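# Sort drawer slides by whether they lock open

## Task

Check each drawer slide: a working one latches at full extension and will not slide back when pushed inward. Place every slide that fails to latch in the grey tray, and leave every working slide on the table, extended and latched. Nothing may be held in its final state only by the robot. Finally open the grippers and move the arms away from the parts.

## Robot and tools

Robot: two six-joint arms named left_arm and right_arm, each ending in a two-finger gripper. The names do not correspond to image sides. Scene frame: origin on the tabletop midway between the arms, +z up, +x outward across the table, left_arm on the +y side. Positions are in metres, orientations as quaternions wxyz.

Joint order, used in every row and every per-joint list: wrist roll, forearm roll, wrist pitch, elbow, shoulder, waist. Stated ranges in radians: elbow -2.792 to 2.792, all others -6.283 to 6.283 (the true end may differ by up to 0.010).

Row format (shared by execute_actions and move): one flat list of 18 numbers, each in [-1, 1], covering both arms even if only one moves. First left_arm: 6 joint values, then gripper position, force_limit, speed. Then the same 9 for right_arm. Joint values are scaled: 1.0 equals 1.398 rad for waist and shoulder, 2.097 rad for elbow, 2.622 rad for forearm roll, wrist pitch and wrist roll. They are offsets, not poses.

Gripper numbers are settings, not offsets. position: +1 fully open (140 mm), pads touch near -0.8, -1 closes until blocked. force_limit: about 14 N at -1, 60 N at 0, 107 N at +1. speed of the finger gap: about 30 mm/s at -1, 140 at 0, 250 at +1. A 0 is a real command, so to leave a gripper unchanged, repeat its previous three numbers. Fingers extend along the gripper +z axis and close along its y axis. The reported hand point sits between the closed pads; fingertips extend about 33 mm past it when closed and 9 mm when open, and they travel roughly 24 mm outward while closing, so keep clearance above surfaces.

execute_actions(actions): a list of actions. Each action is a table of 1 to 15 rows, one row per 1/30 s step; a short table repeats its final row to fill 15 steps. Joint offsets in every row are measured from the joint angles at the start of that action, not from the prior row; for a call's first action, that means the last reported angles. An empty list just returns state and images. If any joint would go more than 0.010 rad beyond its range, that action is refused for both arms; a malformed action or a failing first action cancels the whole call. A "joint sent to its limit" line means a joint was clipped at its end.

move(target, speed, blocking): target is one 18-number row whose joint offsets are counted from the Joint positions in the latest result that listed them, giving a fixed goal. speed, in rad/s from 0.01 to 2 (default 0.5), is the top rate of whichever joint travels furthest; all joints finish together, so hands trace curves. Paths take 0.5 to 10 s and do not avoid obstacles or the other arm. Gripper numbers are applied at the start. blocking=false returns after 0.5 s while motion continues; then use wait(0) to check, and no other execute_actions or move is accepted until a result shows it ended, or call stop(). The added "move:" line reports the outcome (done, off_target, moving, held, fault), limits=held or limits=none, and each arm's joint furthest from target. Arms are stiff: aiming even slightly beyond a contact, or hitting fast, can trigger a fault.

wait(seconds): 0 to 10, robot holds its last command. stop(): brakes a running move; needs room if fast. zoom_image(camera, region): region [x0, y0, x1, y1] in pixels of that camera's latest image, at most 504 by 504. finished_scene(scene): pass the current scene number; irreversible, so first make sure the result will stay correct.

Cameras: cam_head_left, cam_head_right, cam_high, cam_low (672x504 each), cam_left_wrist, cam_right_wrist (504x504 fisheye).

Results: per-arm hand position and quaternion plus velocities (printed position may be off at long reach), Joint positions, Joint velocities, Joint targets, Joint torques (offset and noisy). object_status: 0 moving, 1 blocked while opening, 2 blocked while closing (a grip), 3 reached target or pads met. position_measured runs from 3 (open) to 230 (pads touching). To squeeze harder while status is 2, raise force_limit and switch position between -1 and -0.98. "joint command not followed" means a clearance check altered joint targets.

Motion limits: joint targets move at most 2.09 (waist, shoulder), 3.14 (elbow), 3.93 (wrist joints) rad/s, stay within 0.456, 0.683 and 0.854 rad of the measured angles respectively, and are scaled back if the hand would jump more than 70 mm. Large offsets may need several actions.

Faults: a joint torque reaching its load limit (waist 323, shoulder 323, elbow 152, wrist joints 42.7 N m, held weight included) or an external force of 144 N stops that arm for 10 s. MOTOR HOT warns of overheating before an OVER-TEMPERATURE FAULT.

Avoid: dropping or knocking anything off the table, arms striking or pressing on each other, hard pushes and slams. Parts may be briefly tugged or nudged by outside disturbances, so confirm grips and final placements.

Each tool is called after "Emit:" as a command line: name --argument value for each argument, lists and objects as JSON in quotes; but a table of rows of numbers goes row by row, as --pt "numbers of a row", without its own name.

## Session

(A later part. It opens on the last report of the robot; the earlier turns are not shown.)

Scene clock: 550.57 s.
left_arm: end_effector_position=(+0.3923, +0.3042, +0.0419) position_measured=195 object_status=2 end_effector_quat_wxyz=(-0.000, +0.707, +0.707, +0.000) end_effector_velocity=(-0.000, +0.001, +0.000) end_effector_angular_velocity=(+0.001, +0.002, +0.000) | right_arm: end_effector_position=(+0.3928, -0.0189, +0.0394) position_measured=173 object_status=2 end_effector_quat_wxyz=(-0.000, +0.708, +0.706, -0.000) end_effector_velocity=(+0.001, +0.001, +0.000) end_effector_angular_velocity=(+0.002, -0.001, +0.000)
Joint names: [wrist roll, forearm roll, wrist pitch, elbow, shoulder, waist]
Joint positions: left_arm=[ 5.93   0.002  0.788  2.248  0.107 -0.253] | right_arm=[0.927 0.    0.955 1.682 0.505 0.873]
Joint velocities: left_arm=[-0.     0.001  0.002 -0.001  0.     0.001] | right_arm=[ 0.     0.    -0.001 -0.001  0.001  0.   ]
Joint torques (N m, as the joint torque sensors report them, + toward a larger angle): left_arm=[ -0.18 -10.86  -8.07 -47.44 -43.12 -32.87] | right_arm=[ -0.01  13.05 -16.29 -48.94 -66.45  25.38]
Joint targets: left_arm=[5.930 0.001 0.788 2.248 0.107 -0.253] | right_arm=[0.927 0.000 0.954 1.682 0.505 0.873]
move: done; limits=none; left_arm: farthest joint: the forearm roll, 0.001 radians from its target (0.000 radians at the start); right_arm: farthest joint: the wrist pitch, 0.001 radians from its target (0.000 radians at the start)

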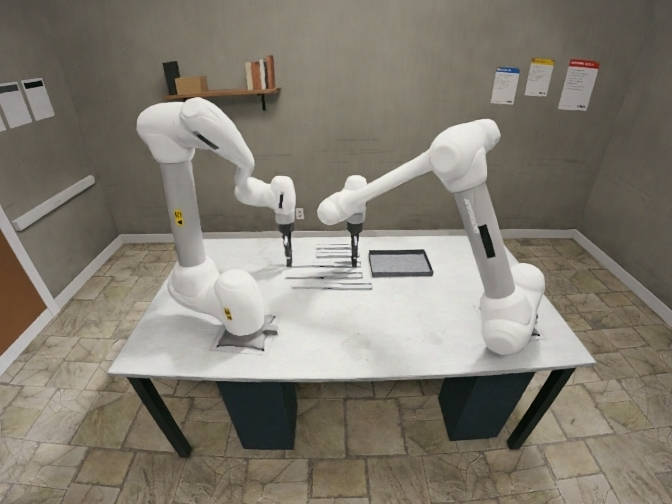

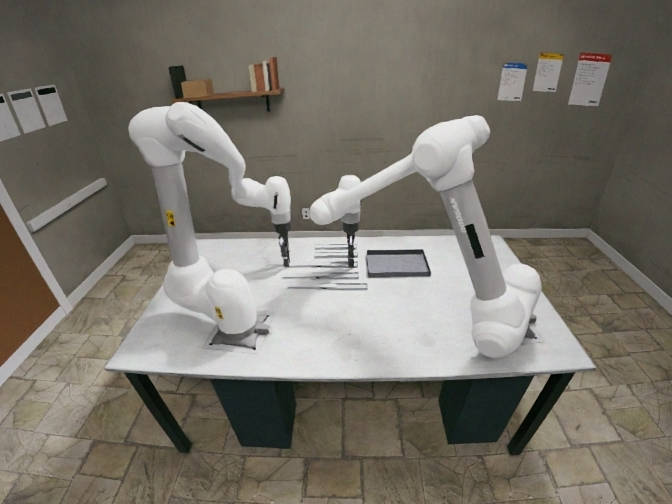

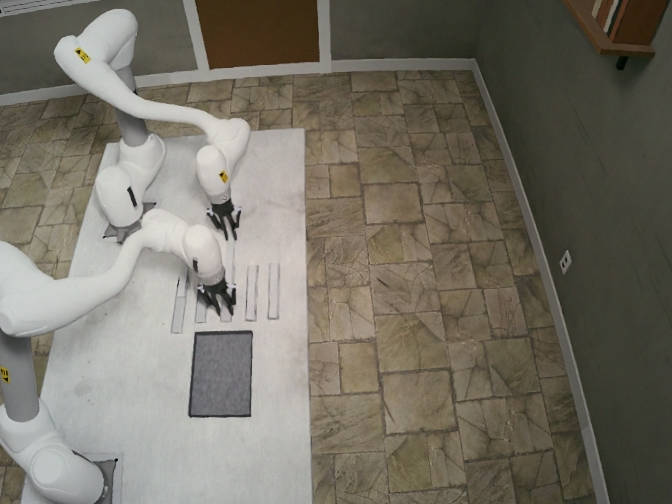

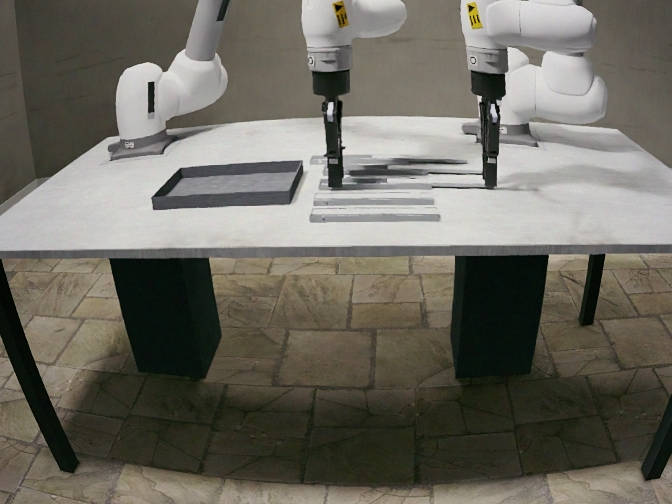

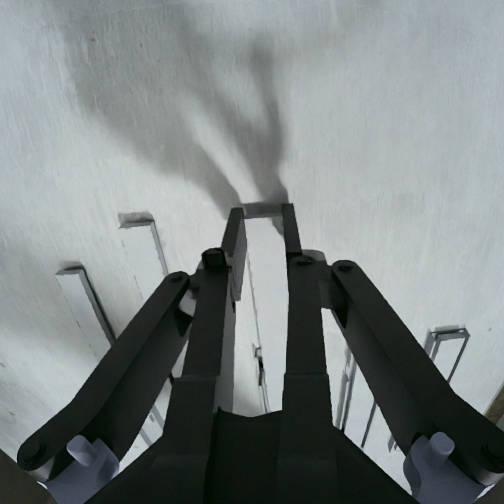

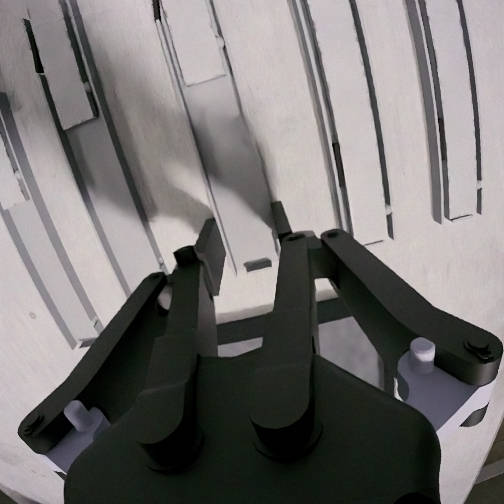

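Emit:
execute_actions --actions '[[[0,0,0,0,0,0,-0.25,-0.4,0,0,0,0,0,0,0,-0.03,-0.4,0]]]'

Emit:
move --target '[0,0,0.031,-0.015,-0.035,0,-0.25,-0.4,0,0,0,0.0242,-0.0132,-0.0255,0,-0.03,-0.4,0]' --speed 0.2

Scene clock: 565.87 s.
left_arm: end_effector_position=(+0.3923, +0.3041, +0.0419) position_measured=160 object_status=3 end_effector_quat_wxyz=(-0.000, +0.708, +0.707, +0.000) end_effector_velocity=(+0.001, -0.000, +0.001) end_effector_angular_velocity=(-0.001, -0.001, +0.002) | right_arm: end_effector_position=(+0.3926, -0.0188, +0.0394) position_measured=132 object_status=3 end_effector_quat_wxyz=(-0.000, +0.708, +0.706, -0.000) end_effector_velocity=(+0.001, -0.001, -0.001) end_effector_angular_velocity=(-0.001, +0.002, -0.002)
Joint names: [wrist roll, forearm roll, wrist pitch, elbow, shoulder, waist]
Joint positions: left_arm=[ 5.93   0.002  0.788  2.248  0.107 -0.253] | right_arm=[0.927 0.    0.955 1.682 0.505 0.873]
Joint velocities: left_arm=[-0.    -0.001  0.    -0.002 -0.     0.001] | right_arm=[-0.     0.001  0.001 -0.     0.001 -0.002]
Joint torques (N m, as the joint torque sensors report them, + toward a larger angle): left_arm=[ -0.26   3.11   0.12 -29.94 -40.2   -4.4 ] | right_arm=[ -0.08   3.61  -0.57 -35.   -91.34   3.48]
Joint targets: left_arm=[5.930 0.002 0.788 2.248 0.107 -0.253] | right_arm=[0.927 0.000 0.955 1.682 0.505 0.873]

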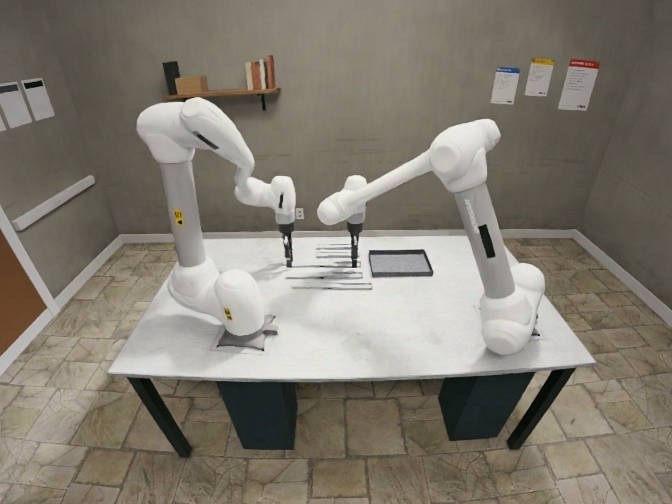

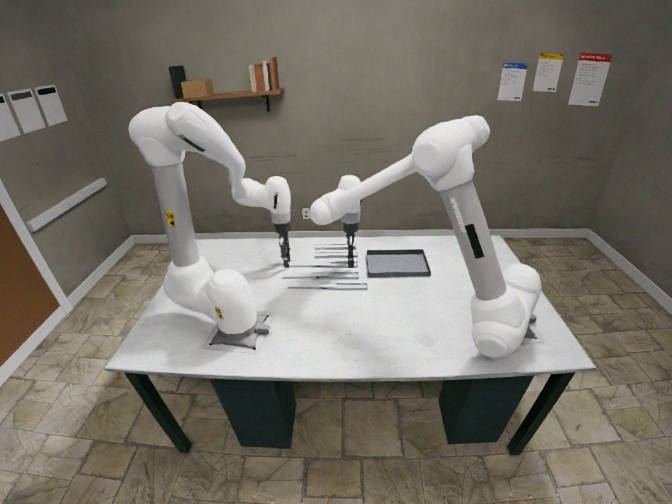

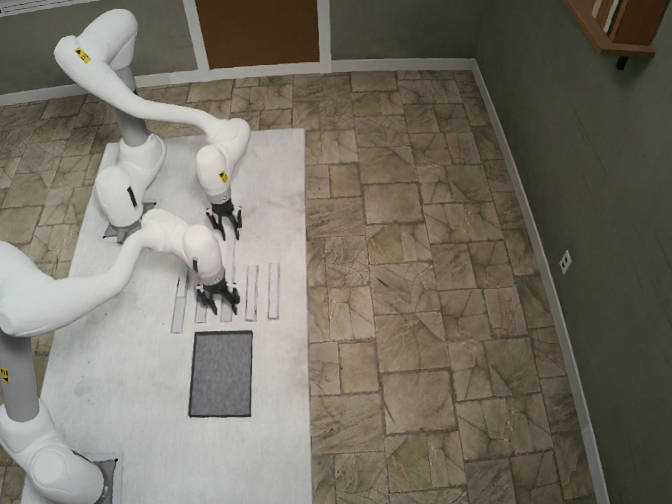

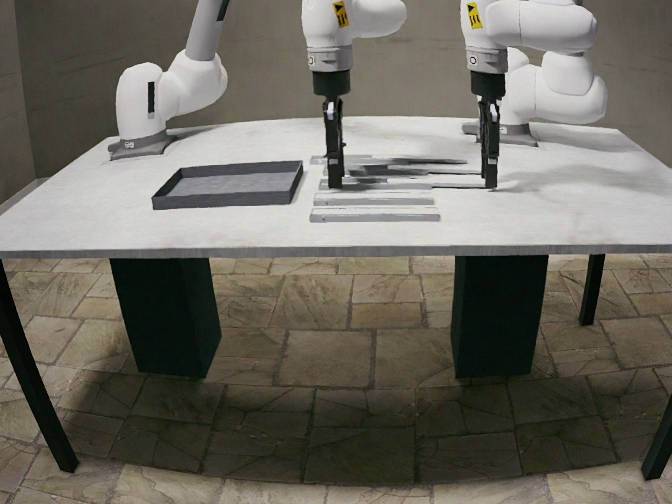

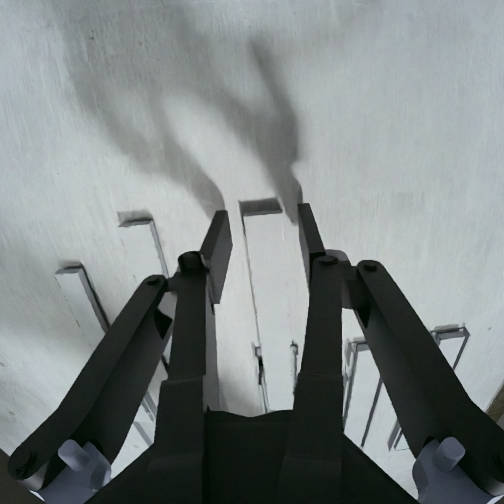

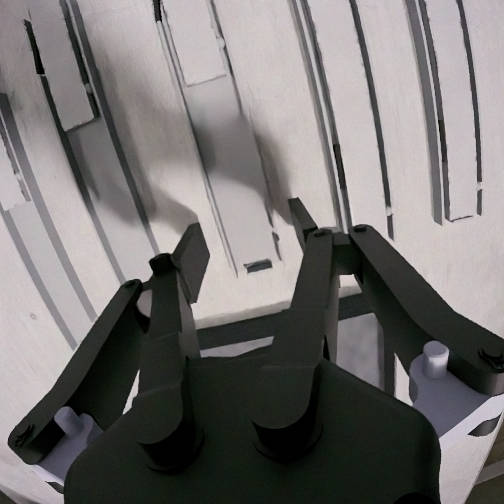

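Scene clock: 566.67 s.
left_arm: end_effector_position=(+0.3922, +0.3042, +0.0775) position_measured=160 object_status=3 end_effector_quat_wxyz=(-0.001, +0.708, +0.707, +0.000) end_effector_velocity=(-0.001, +0.001, -0.000) end_effector_angular_velocity=(+0.001, +0.001, -0.000) | right_arm: end_effector_position=(+0.3926, -0.0188, +0.0792) position_measured=132 object_status=3 end_effector_quat_wxyz=(-0.000, +0.708, +0.706, -0.000) end_effector_velocity=(-0.000, -0.000, +0.001) end_effector_angular_velocity=(+0.001, +0.000, -0.001)
Joint names: [wrist roll, forearm roll, wrist pitch, elbow, shoulder, waist]
Joint positions: left_arm=[ 5.93   0.002  0.869  2.216  0.058 -0.253] | right_arm=[0.927 0.    1.018 1.654 0.47  0.873]
Joint velocities: left_arm=[ 0.     0.     0.     0.002 -0.001  0.   ] | right_arm=[-0.     0.001  0.     0.    -0.001 -0.   ]
Joint torques (N m, as the joint torque sensors report them, + toward a larger angle): left_arm=[ -0.23   3.17   0.14 -32.   -38.59  -5.66] | right_arm=[ -0.15   3.59  -0.36 -36.52 -89.47   2.7 ]
Joint targets: left_arm=[5.930 0.002 0.869 2.216 0.058 -0.253] | right_arm=[0.927 0.000 1.018 1.654 0.469 0.873]
move: done; limits=none; left_arm: farthest joint: the waist, 0.000 radians from its target (0.000 radians at the start); right_arm: farthest joint: the waist, 0.000 radians from its target (0.000 radians at the start)

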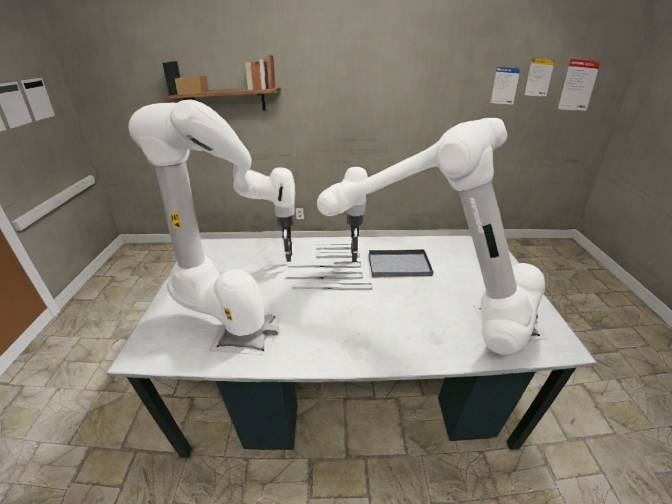

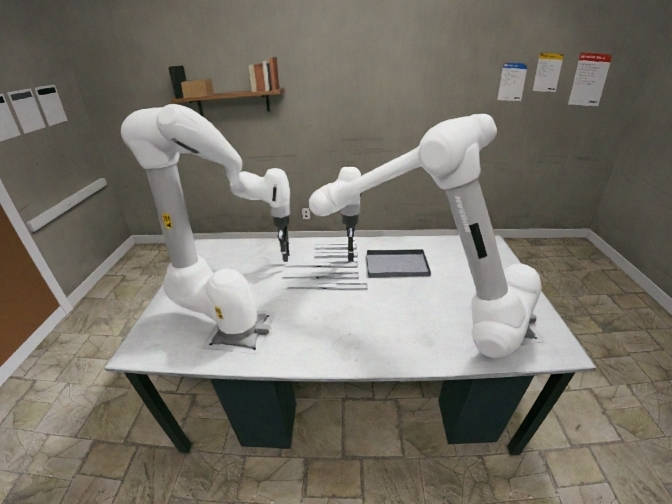

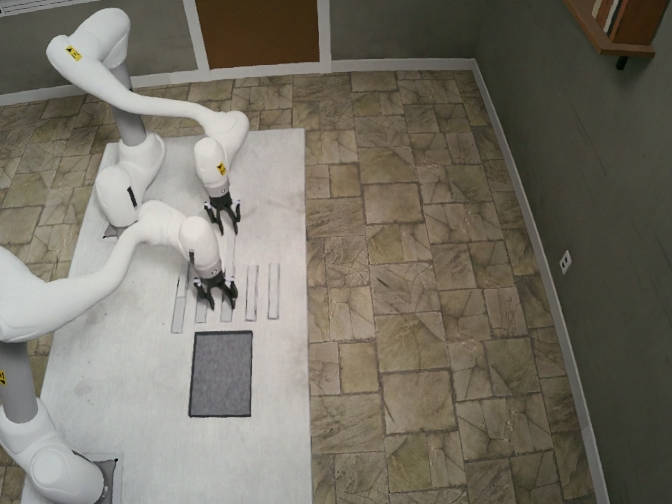

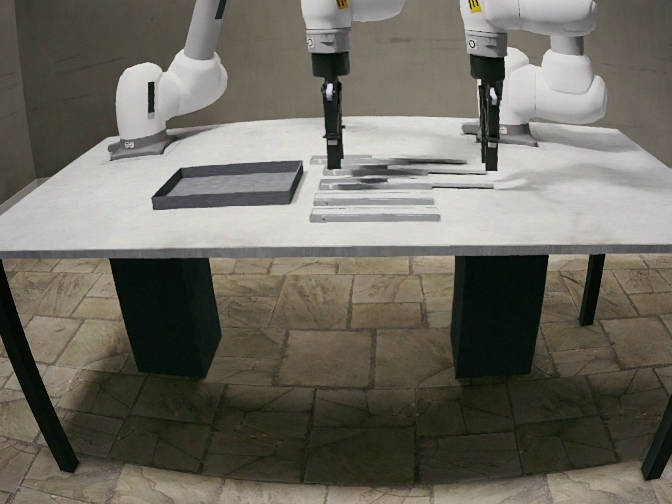

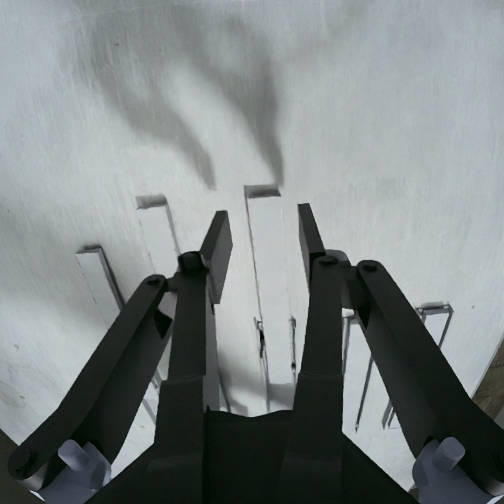

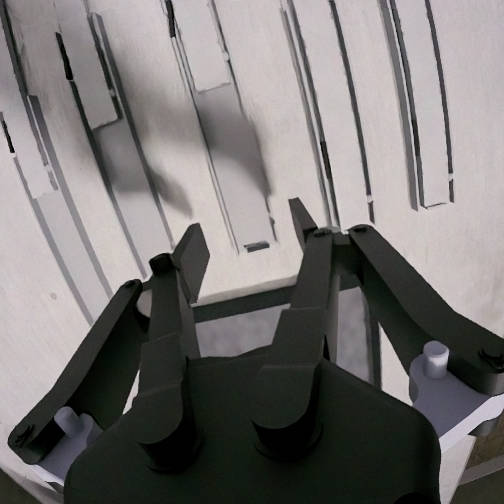

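Emit:
move --target '[-0.0736,0,0.0145,-0.113,0.1413,-0.1388,-1,-0.4,0,-0.0309,0,0.0159,-0.0516,0.0474,-0.0579,-0.03,-0.4,0]' --speed 0.25

Scene clock: 577.13 s.
left_arm: end_effector_position=(+0.4748, +0.1504, +0.0755) position_measured=232 object_status=3 end_effector_quat_wxyz=(-0.000, +0.708, +0.706, +0.001) end_effector_velocity=(+0.001, -0.001, +0.001) end_effector_angular_velocity=(-0.001, -0.003, -0.000) | right_arm: end_effector_position=(+0.4735, -0.0196, +0.0797) position_measured=132 object_status=3 end_effector_quat_wxyz=(-0.000, +0.708, +0.706, +0.000) end_effector_velocity=(+0.001, -0.001, +0.001) end_effector_angular_velocity=(+0.000, -0.001, -0.000)
Joint names: [wrist roll, forearm roll, wrist pitch, elbow, shoulder, waist]
Joint positions: left_arm=[ 5.737  0.002  0.907  1.979  0.255 -0.447] | right_arm=[0.846 0.    1.06  1.546 0.536 0.792]
Joint velocities: left_arm=[-0.     0.001 -0.001 -0.002 -0.    -0.   ] | right_arm=[-0.    -0.001 -0.     0.    -0.001 -0.001]
Joint torques (N m, as the joint torque sensors report them, + toward a larger angle): left_arm=[ -0.03   3.39   0.22 -32.43 -59.1   -5.13] | right_arm=[ -0.1    3.72  -0.32 -37.61 -96.18   3.24]
Joint targets: left_arm=[5.737 0.002 0.907 1.979 0.255 -0.447] | right_arm=[0.846 0.000 1.060 1.546 0.536 0.792]
move: done; limits=none; left_arm: farthest joint: the waist, 0.000 radians from its target (0.194 radians at the start); right_arm: farthest joint: the shoulder, 0.001 radians from its target (0.067 radians at the start)

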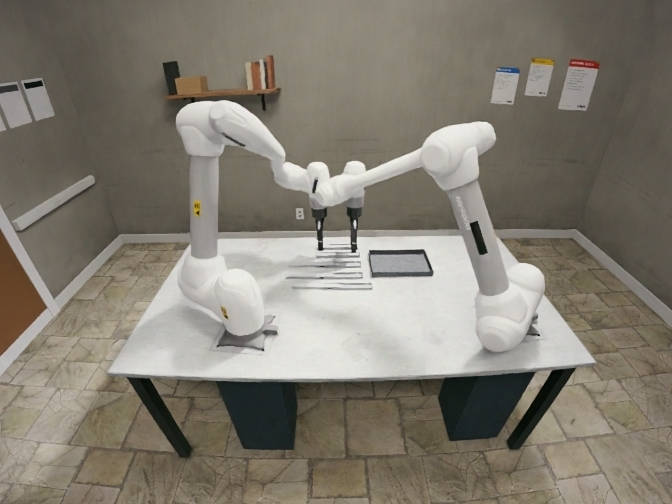

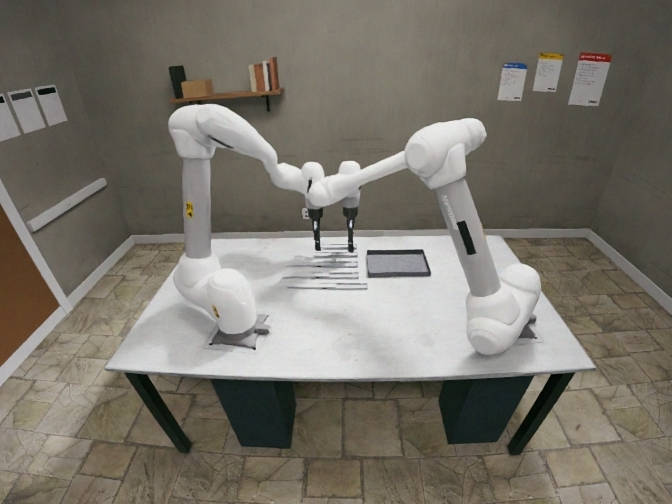

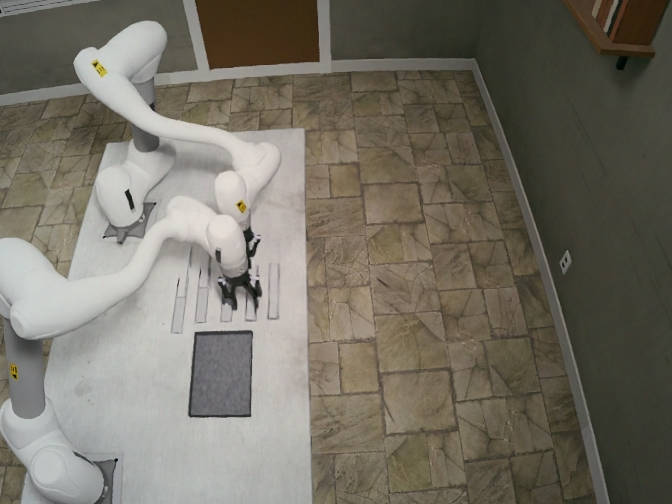

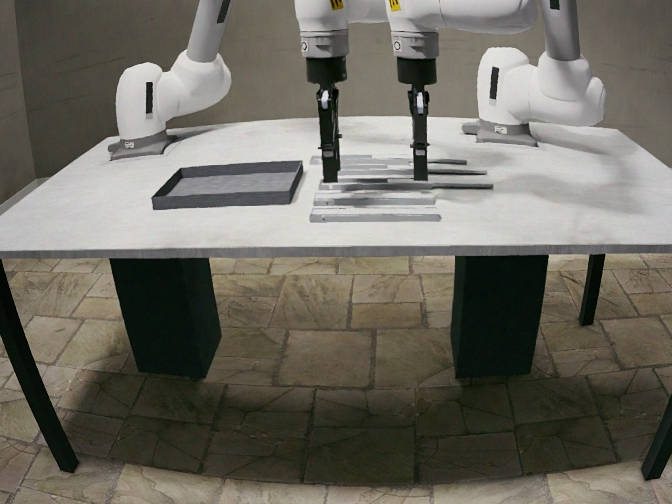

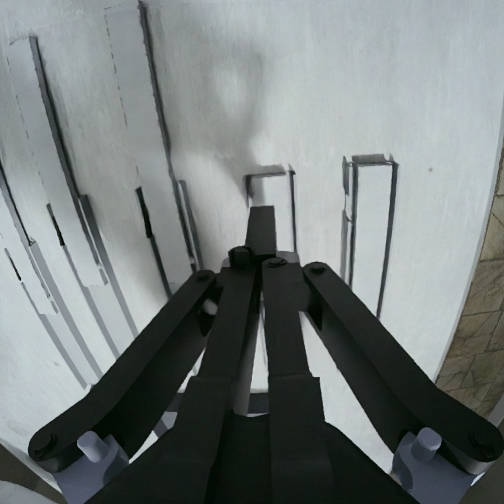

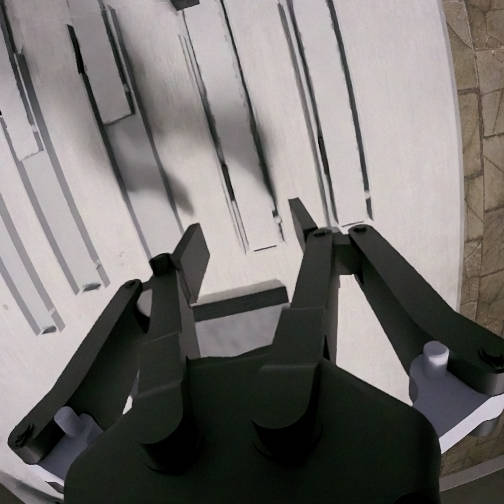

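Emit:
move --target '[0.0019,0,-0.0198,0.0057,0.0285,0.0036,-1,-0.4,0,-0.0021,0,-0.0221,0.0091,0.0279,-0.0039,-0.03,-0.4,0]' --speed 0.08

Scene clock: 592.07 s.
left_arm: end_effector_position=(+0.4808, +0.1503, +0.0465) position_measured=232 object_status=3 end_effector_quat_wxyz=(-0.000, +0.708, +0.706, +0.001) end_effector_velocity=(+0.000, +0.001, +0.000) end_effector_angular_velocity=(+0.001, -0.001, -0.001) | right_arm: end_effector_position=(+0.4795, -0.0196, +0.0391) position_measured=132 object_status=3 end_effector_quat_wxyz=(-0.000, +0.708, +0.706, -0.000) end_effector_velocity=(-0.000, +0.001, -0.000) end_effector_angular_velocity=(+0.000, -0.000, +0.000)
Joint names: [wrist roll, forearm roll, wrist pitch, elbow, shoulder, waist]
Joint positions: left_arm=[ 5.742  0.002  0.855  1.991  0.295 -0.442] | right_arm=[0.84  0.    1.002 1.565 0.575 0.787]
Joint velocities: left_arm=[-0.     0.002  0.001  0.    -0.001  0.   ] | right_arm=[ 0.    -0.    -0.001 -0.     0.001  0.001]
Joint torques (N m, as the joint torque sensors report them, + toward a larger angle): left_arm=[ -0.1    3.41   0.03 -31.88 -60.63  -6.52] | right_arm=[ -0.23   3.62  -0.33 -36.82 -98.28   3.59]
Joint targets: left_arm=[5.742 0.002 0.855 1.991 0.295 -0.442] | right_arm=[0.840 0.000 1.002 1.565 0.575 0.787]
move: done; limits=none; left_arm: farthest joint: the waist, 0.000 radians from its target (0.005 radians at the start); right_arm: farthest joint: the waist, 0.000 radians from its target (0.006 radians at the start)

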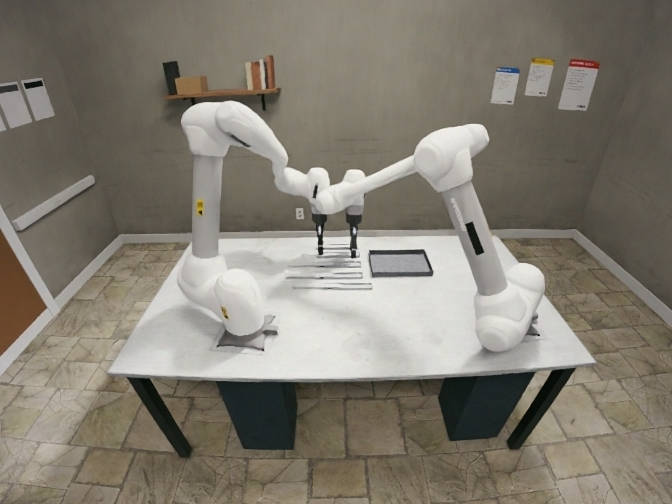

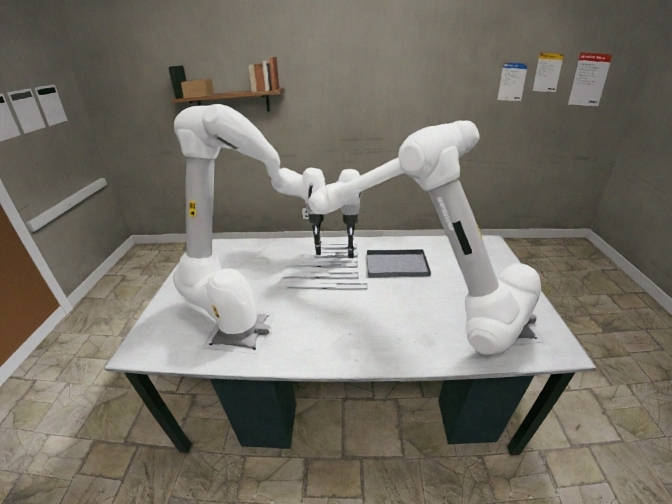

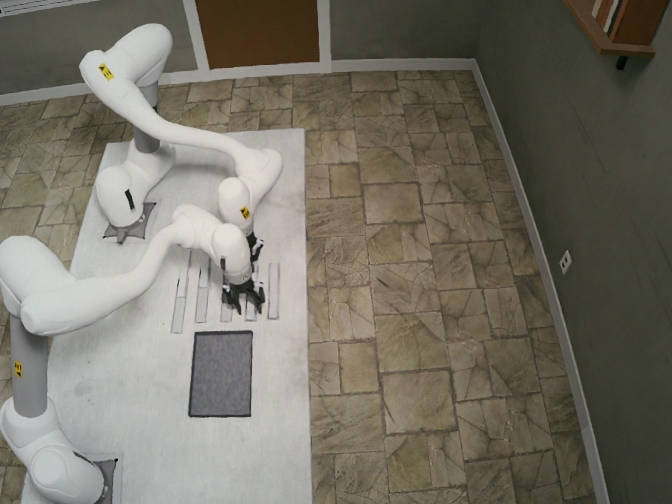

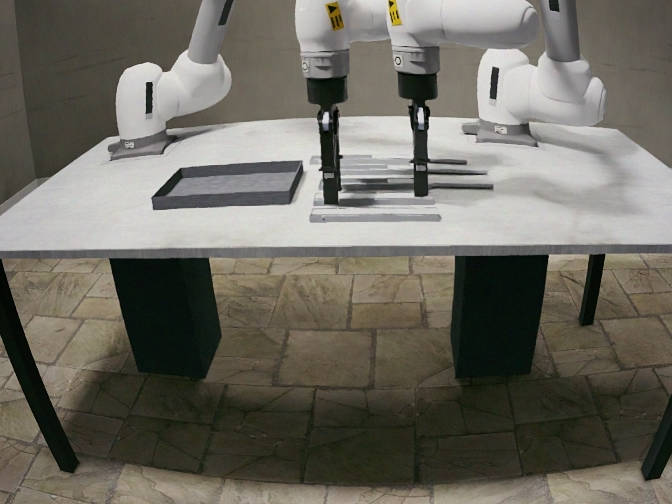

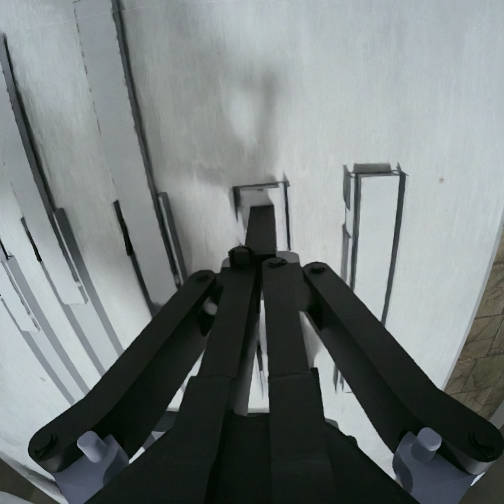

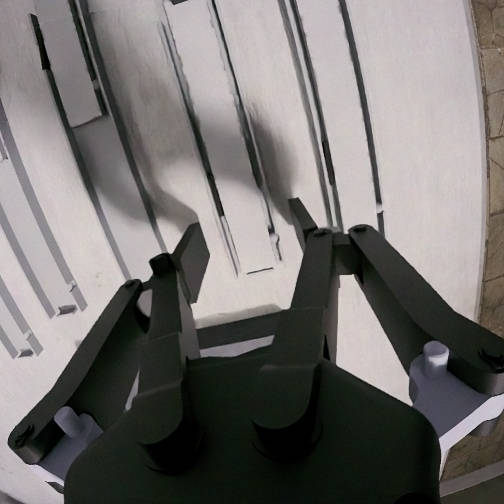

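Emit:
execute_actions --actions '[[[0,0,-0.0009,0.00045,0.001,0,-1,-0.4,0,0,0,0,0,0,0,-1,-0.4,0]],[[0,0,-0.0004,0.0002,0.0005,0,-1,-0.4,0,0,0,0,0,0,0,-1,-0.4,0]]]'

Scene clock: 602.40 s.
left_arm: end_effector_position=(+0.4807, +0.1503, +0.0446) position_measured=232 object_status=3 end_effector_quat_wxyz=(-0.000, +0.708, +0.706, +0.001) end_effector_velocity=(-0.000, +0.001, -0.001) end_effector_angular_velocity=(+0.003, +0.000, -0.002) | right_arm: end_effector_position=(+0.4795, -0.0196, +0.0391) position_measured=173 object_status=2 end_effector_quat_wxyz=(-0.000, +0.708, +0.706, -0.000) end_effector_velocity=(-0.001, +0.000, -0.001) end_effector_angular_velocity=(-0.001, +0.001, +0.000)
Joint names: [wrist roll, forearm roll, wrist pitch, elbow, shoulder, waist]
Joint positions: left_arm=[ 5.742  0.002  0.852  1.993  0.297 -0.442] | right_arm=[0.84  0.    1.002 1.565 0.575 0.787]
Joint velocities: left_arm=[-0.     0.004  0.001  0.001  0.001  0.   ] | right_arm=[ 0.    -0.    -0.     0.     0.001  0.001]
Joint torques (N m, as the joint torque sensors report them, + toward a larger angle): left_arm=[  0.     3.15   0.13 -31.61 -61.28  -6.19] | right_arm=[ -0.17   3.97  -0.54 -28.92 -86.19   3.93]
Joint targets: left_arm=[5.742 0.002 0.852 1.993 0.297 -0.442] | right_arm=[0.840 0.000 1.002 1.565 0.575 0.787]

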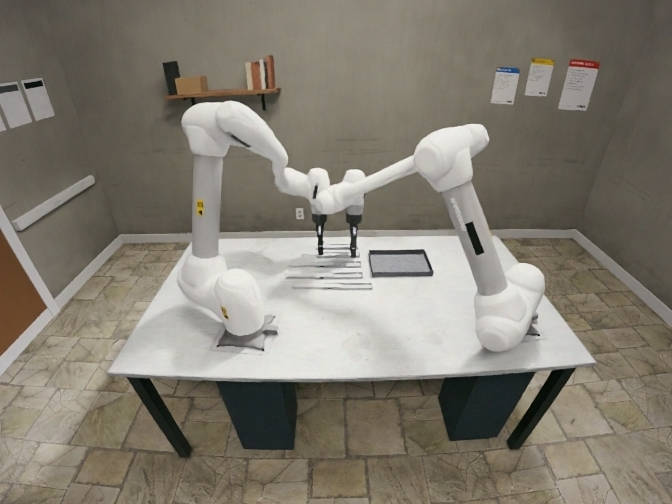

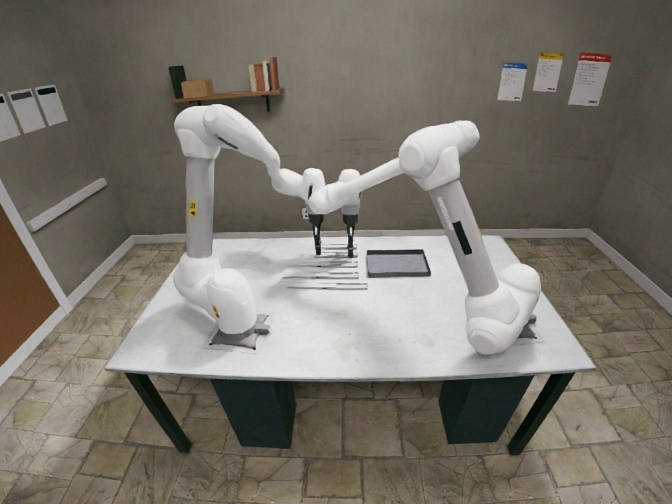

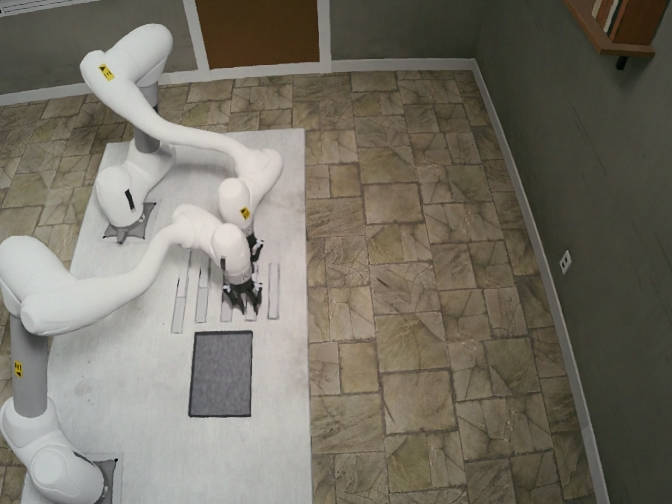

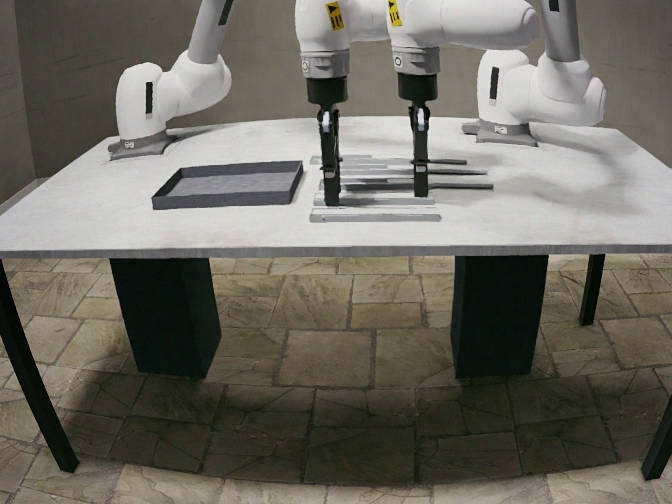

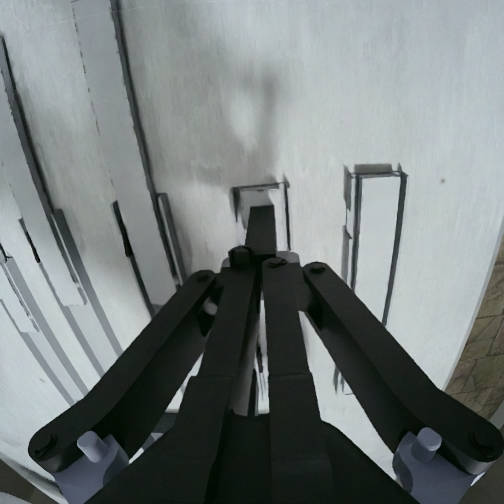

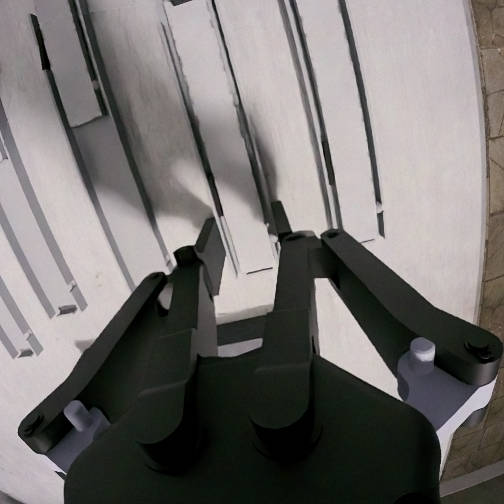

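Emit:
execute_actions --actions '[[[0,0,-0.0003,0.00015,0.0004,0,-1,-0.4,0,0,0,0,0,0,0,-1,-0.4,0]]]'

Scene clock: 609.00 s.
left_arm: end_effector_position=(+0.4807, +0.1503, +0.0442) position_measured=232 object_status=3 end_effector_quat_wxyz=(-0.000, +0.708, +0.706, +0.001) end_effector_velocity=(+0.001, +0.001, -0.000) end_effector_angular_velocity=(-0.001, -0.002, +0.002) | right_arm: end_effector_position=(+0.4795, -0.0196, +0.0391) position_measured=173 object_status=2 end_effector_quat_wxyz=(-0.000, +0.708, +0.706, -0.000) end_effector_velocity=(-0.000, -0.001, +0.000) end_effector_angular_velocity=(-0.000, -0.000, -0.000)
Joint names: [wrist roll, forearm roll, wrist pitch, elbow, shoulder, waist]
Joint positions: left_arm=[ 5.742  0.002  0.851  1.993  0.298 -0.442] | right_arm=[0.84  0.    1.002 1.565 0.575 0.787]
Joint velocities: left_arm=[ 0.     0.    -0.002 -0.     0.     0.002] | right_arm=[ 0.    -0.    -0.     0.001 -0.001 -0.   ]
Joint torques (N m, as the joint torque sensors report them, + toward a larger angle): left_arm=[ -0.15   3.04  -3.16 -22.22 -38.8   -6.62] | right_arm=[ -0.13   3.82  -0.43 -29.6  -86.1    3.67]
Joint targets: left_arm=[5.742 0.002 0.851 1.993 0.298 -0.442] | right_arm=[0.840 0.000 1.002 1.565 0.575 0.787]

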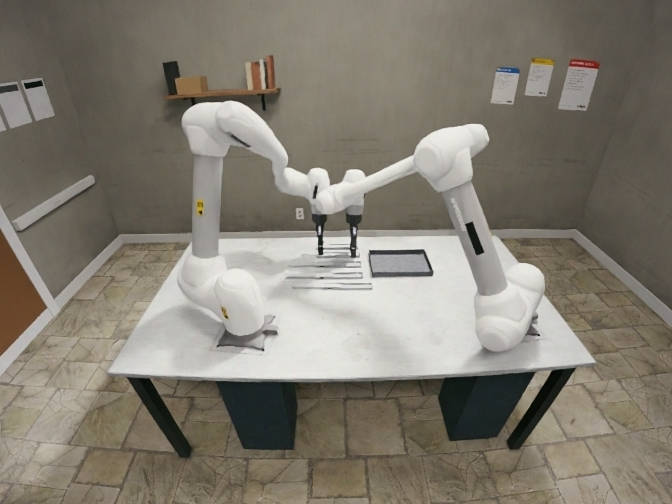

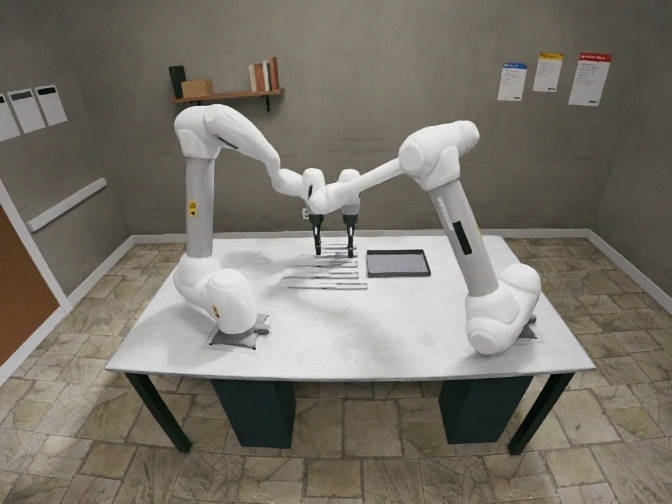

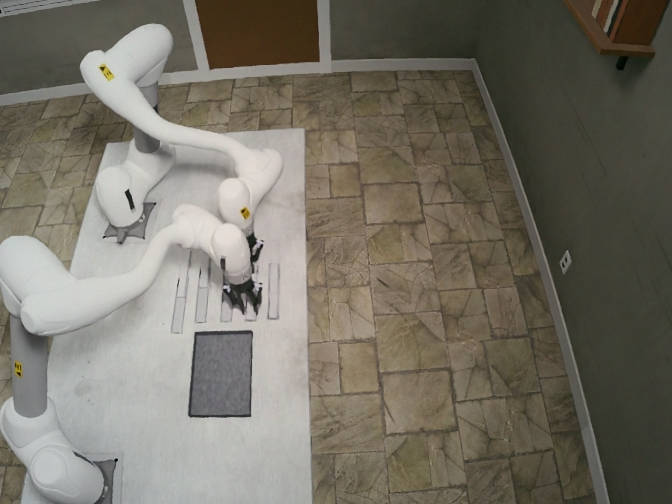

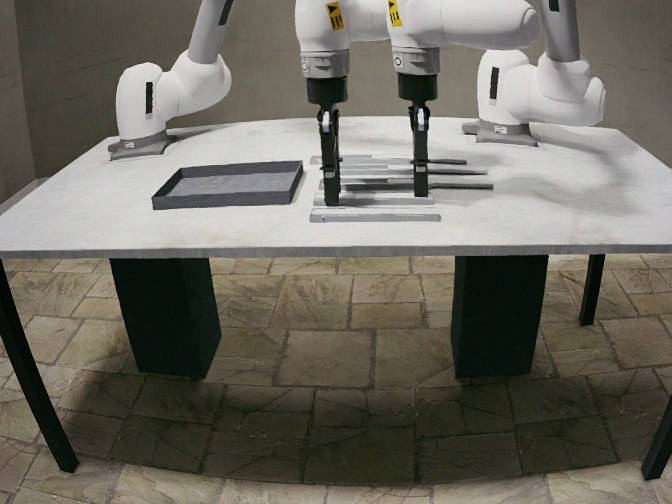

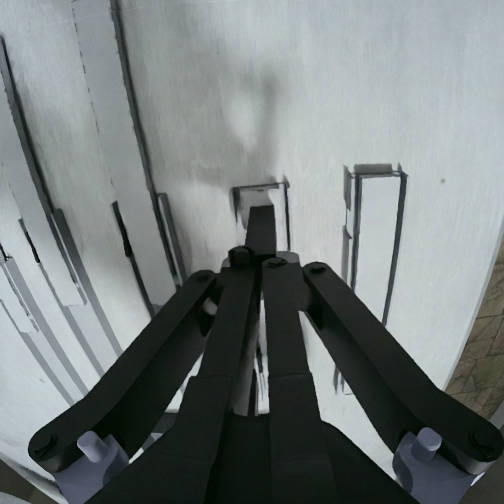

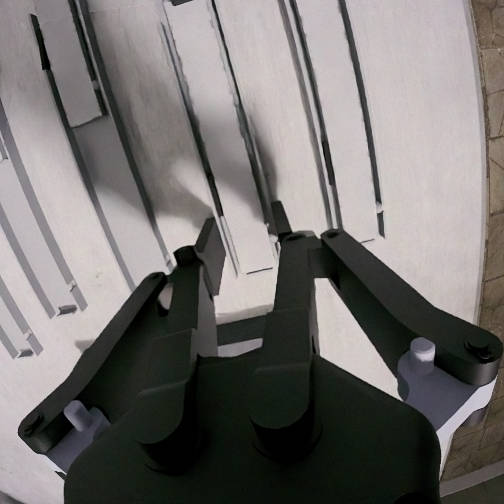

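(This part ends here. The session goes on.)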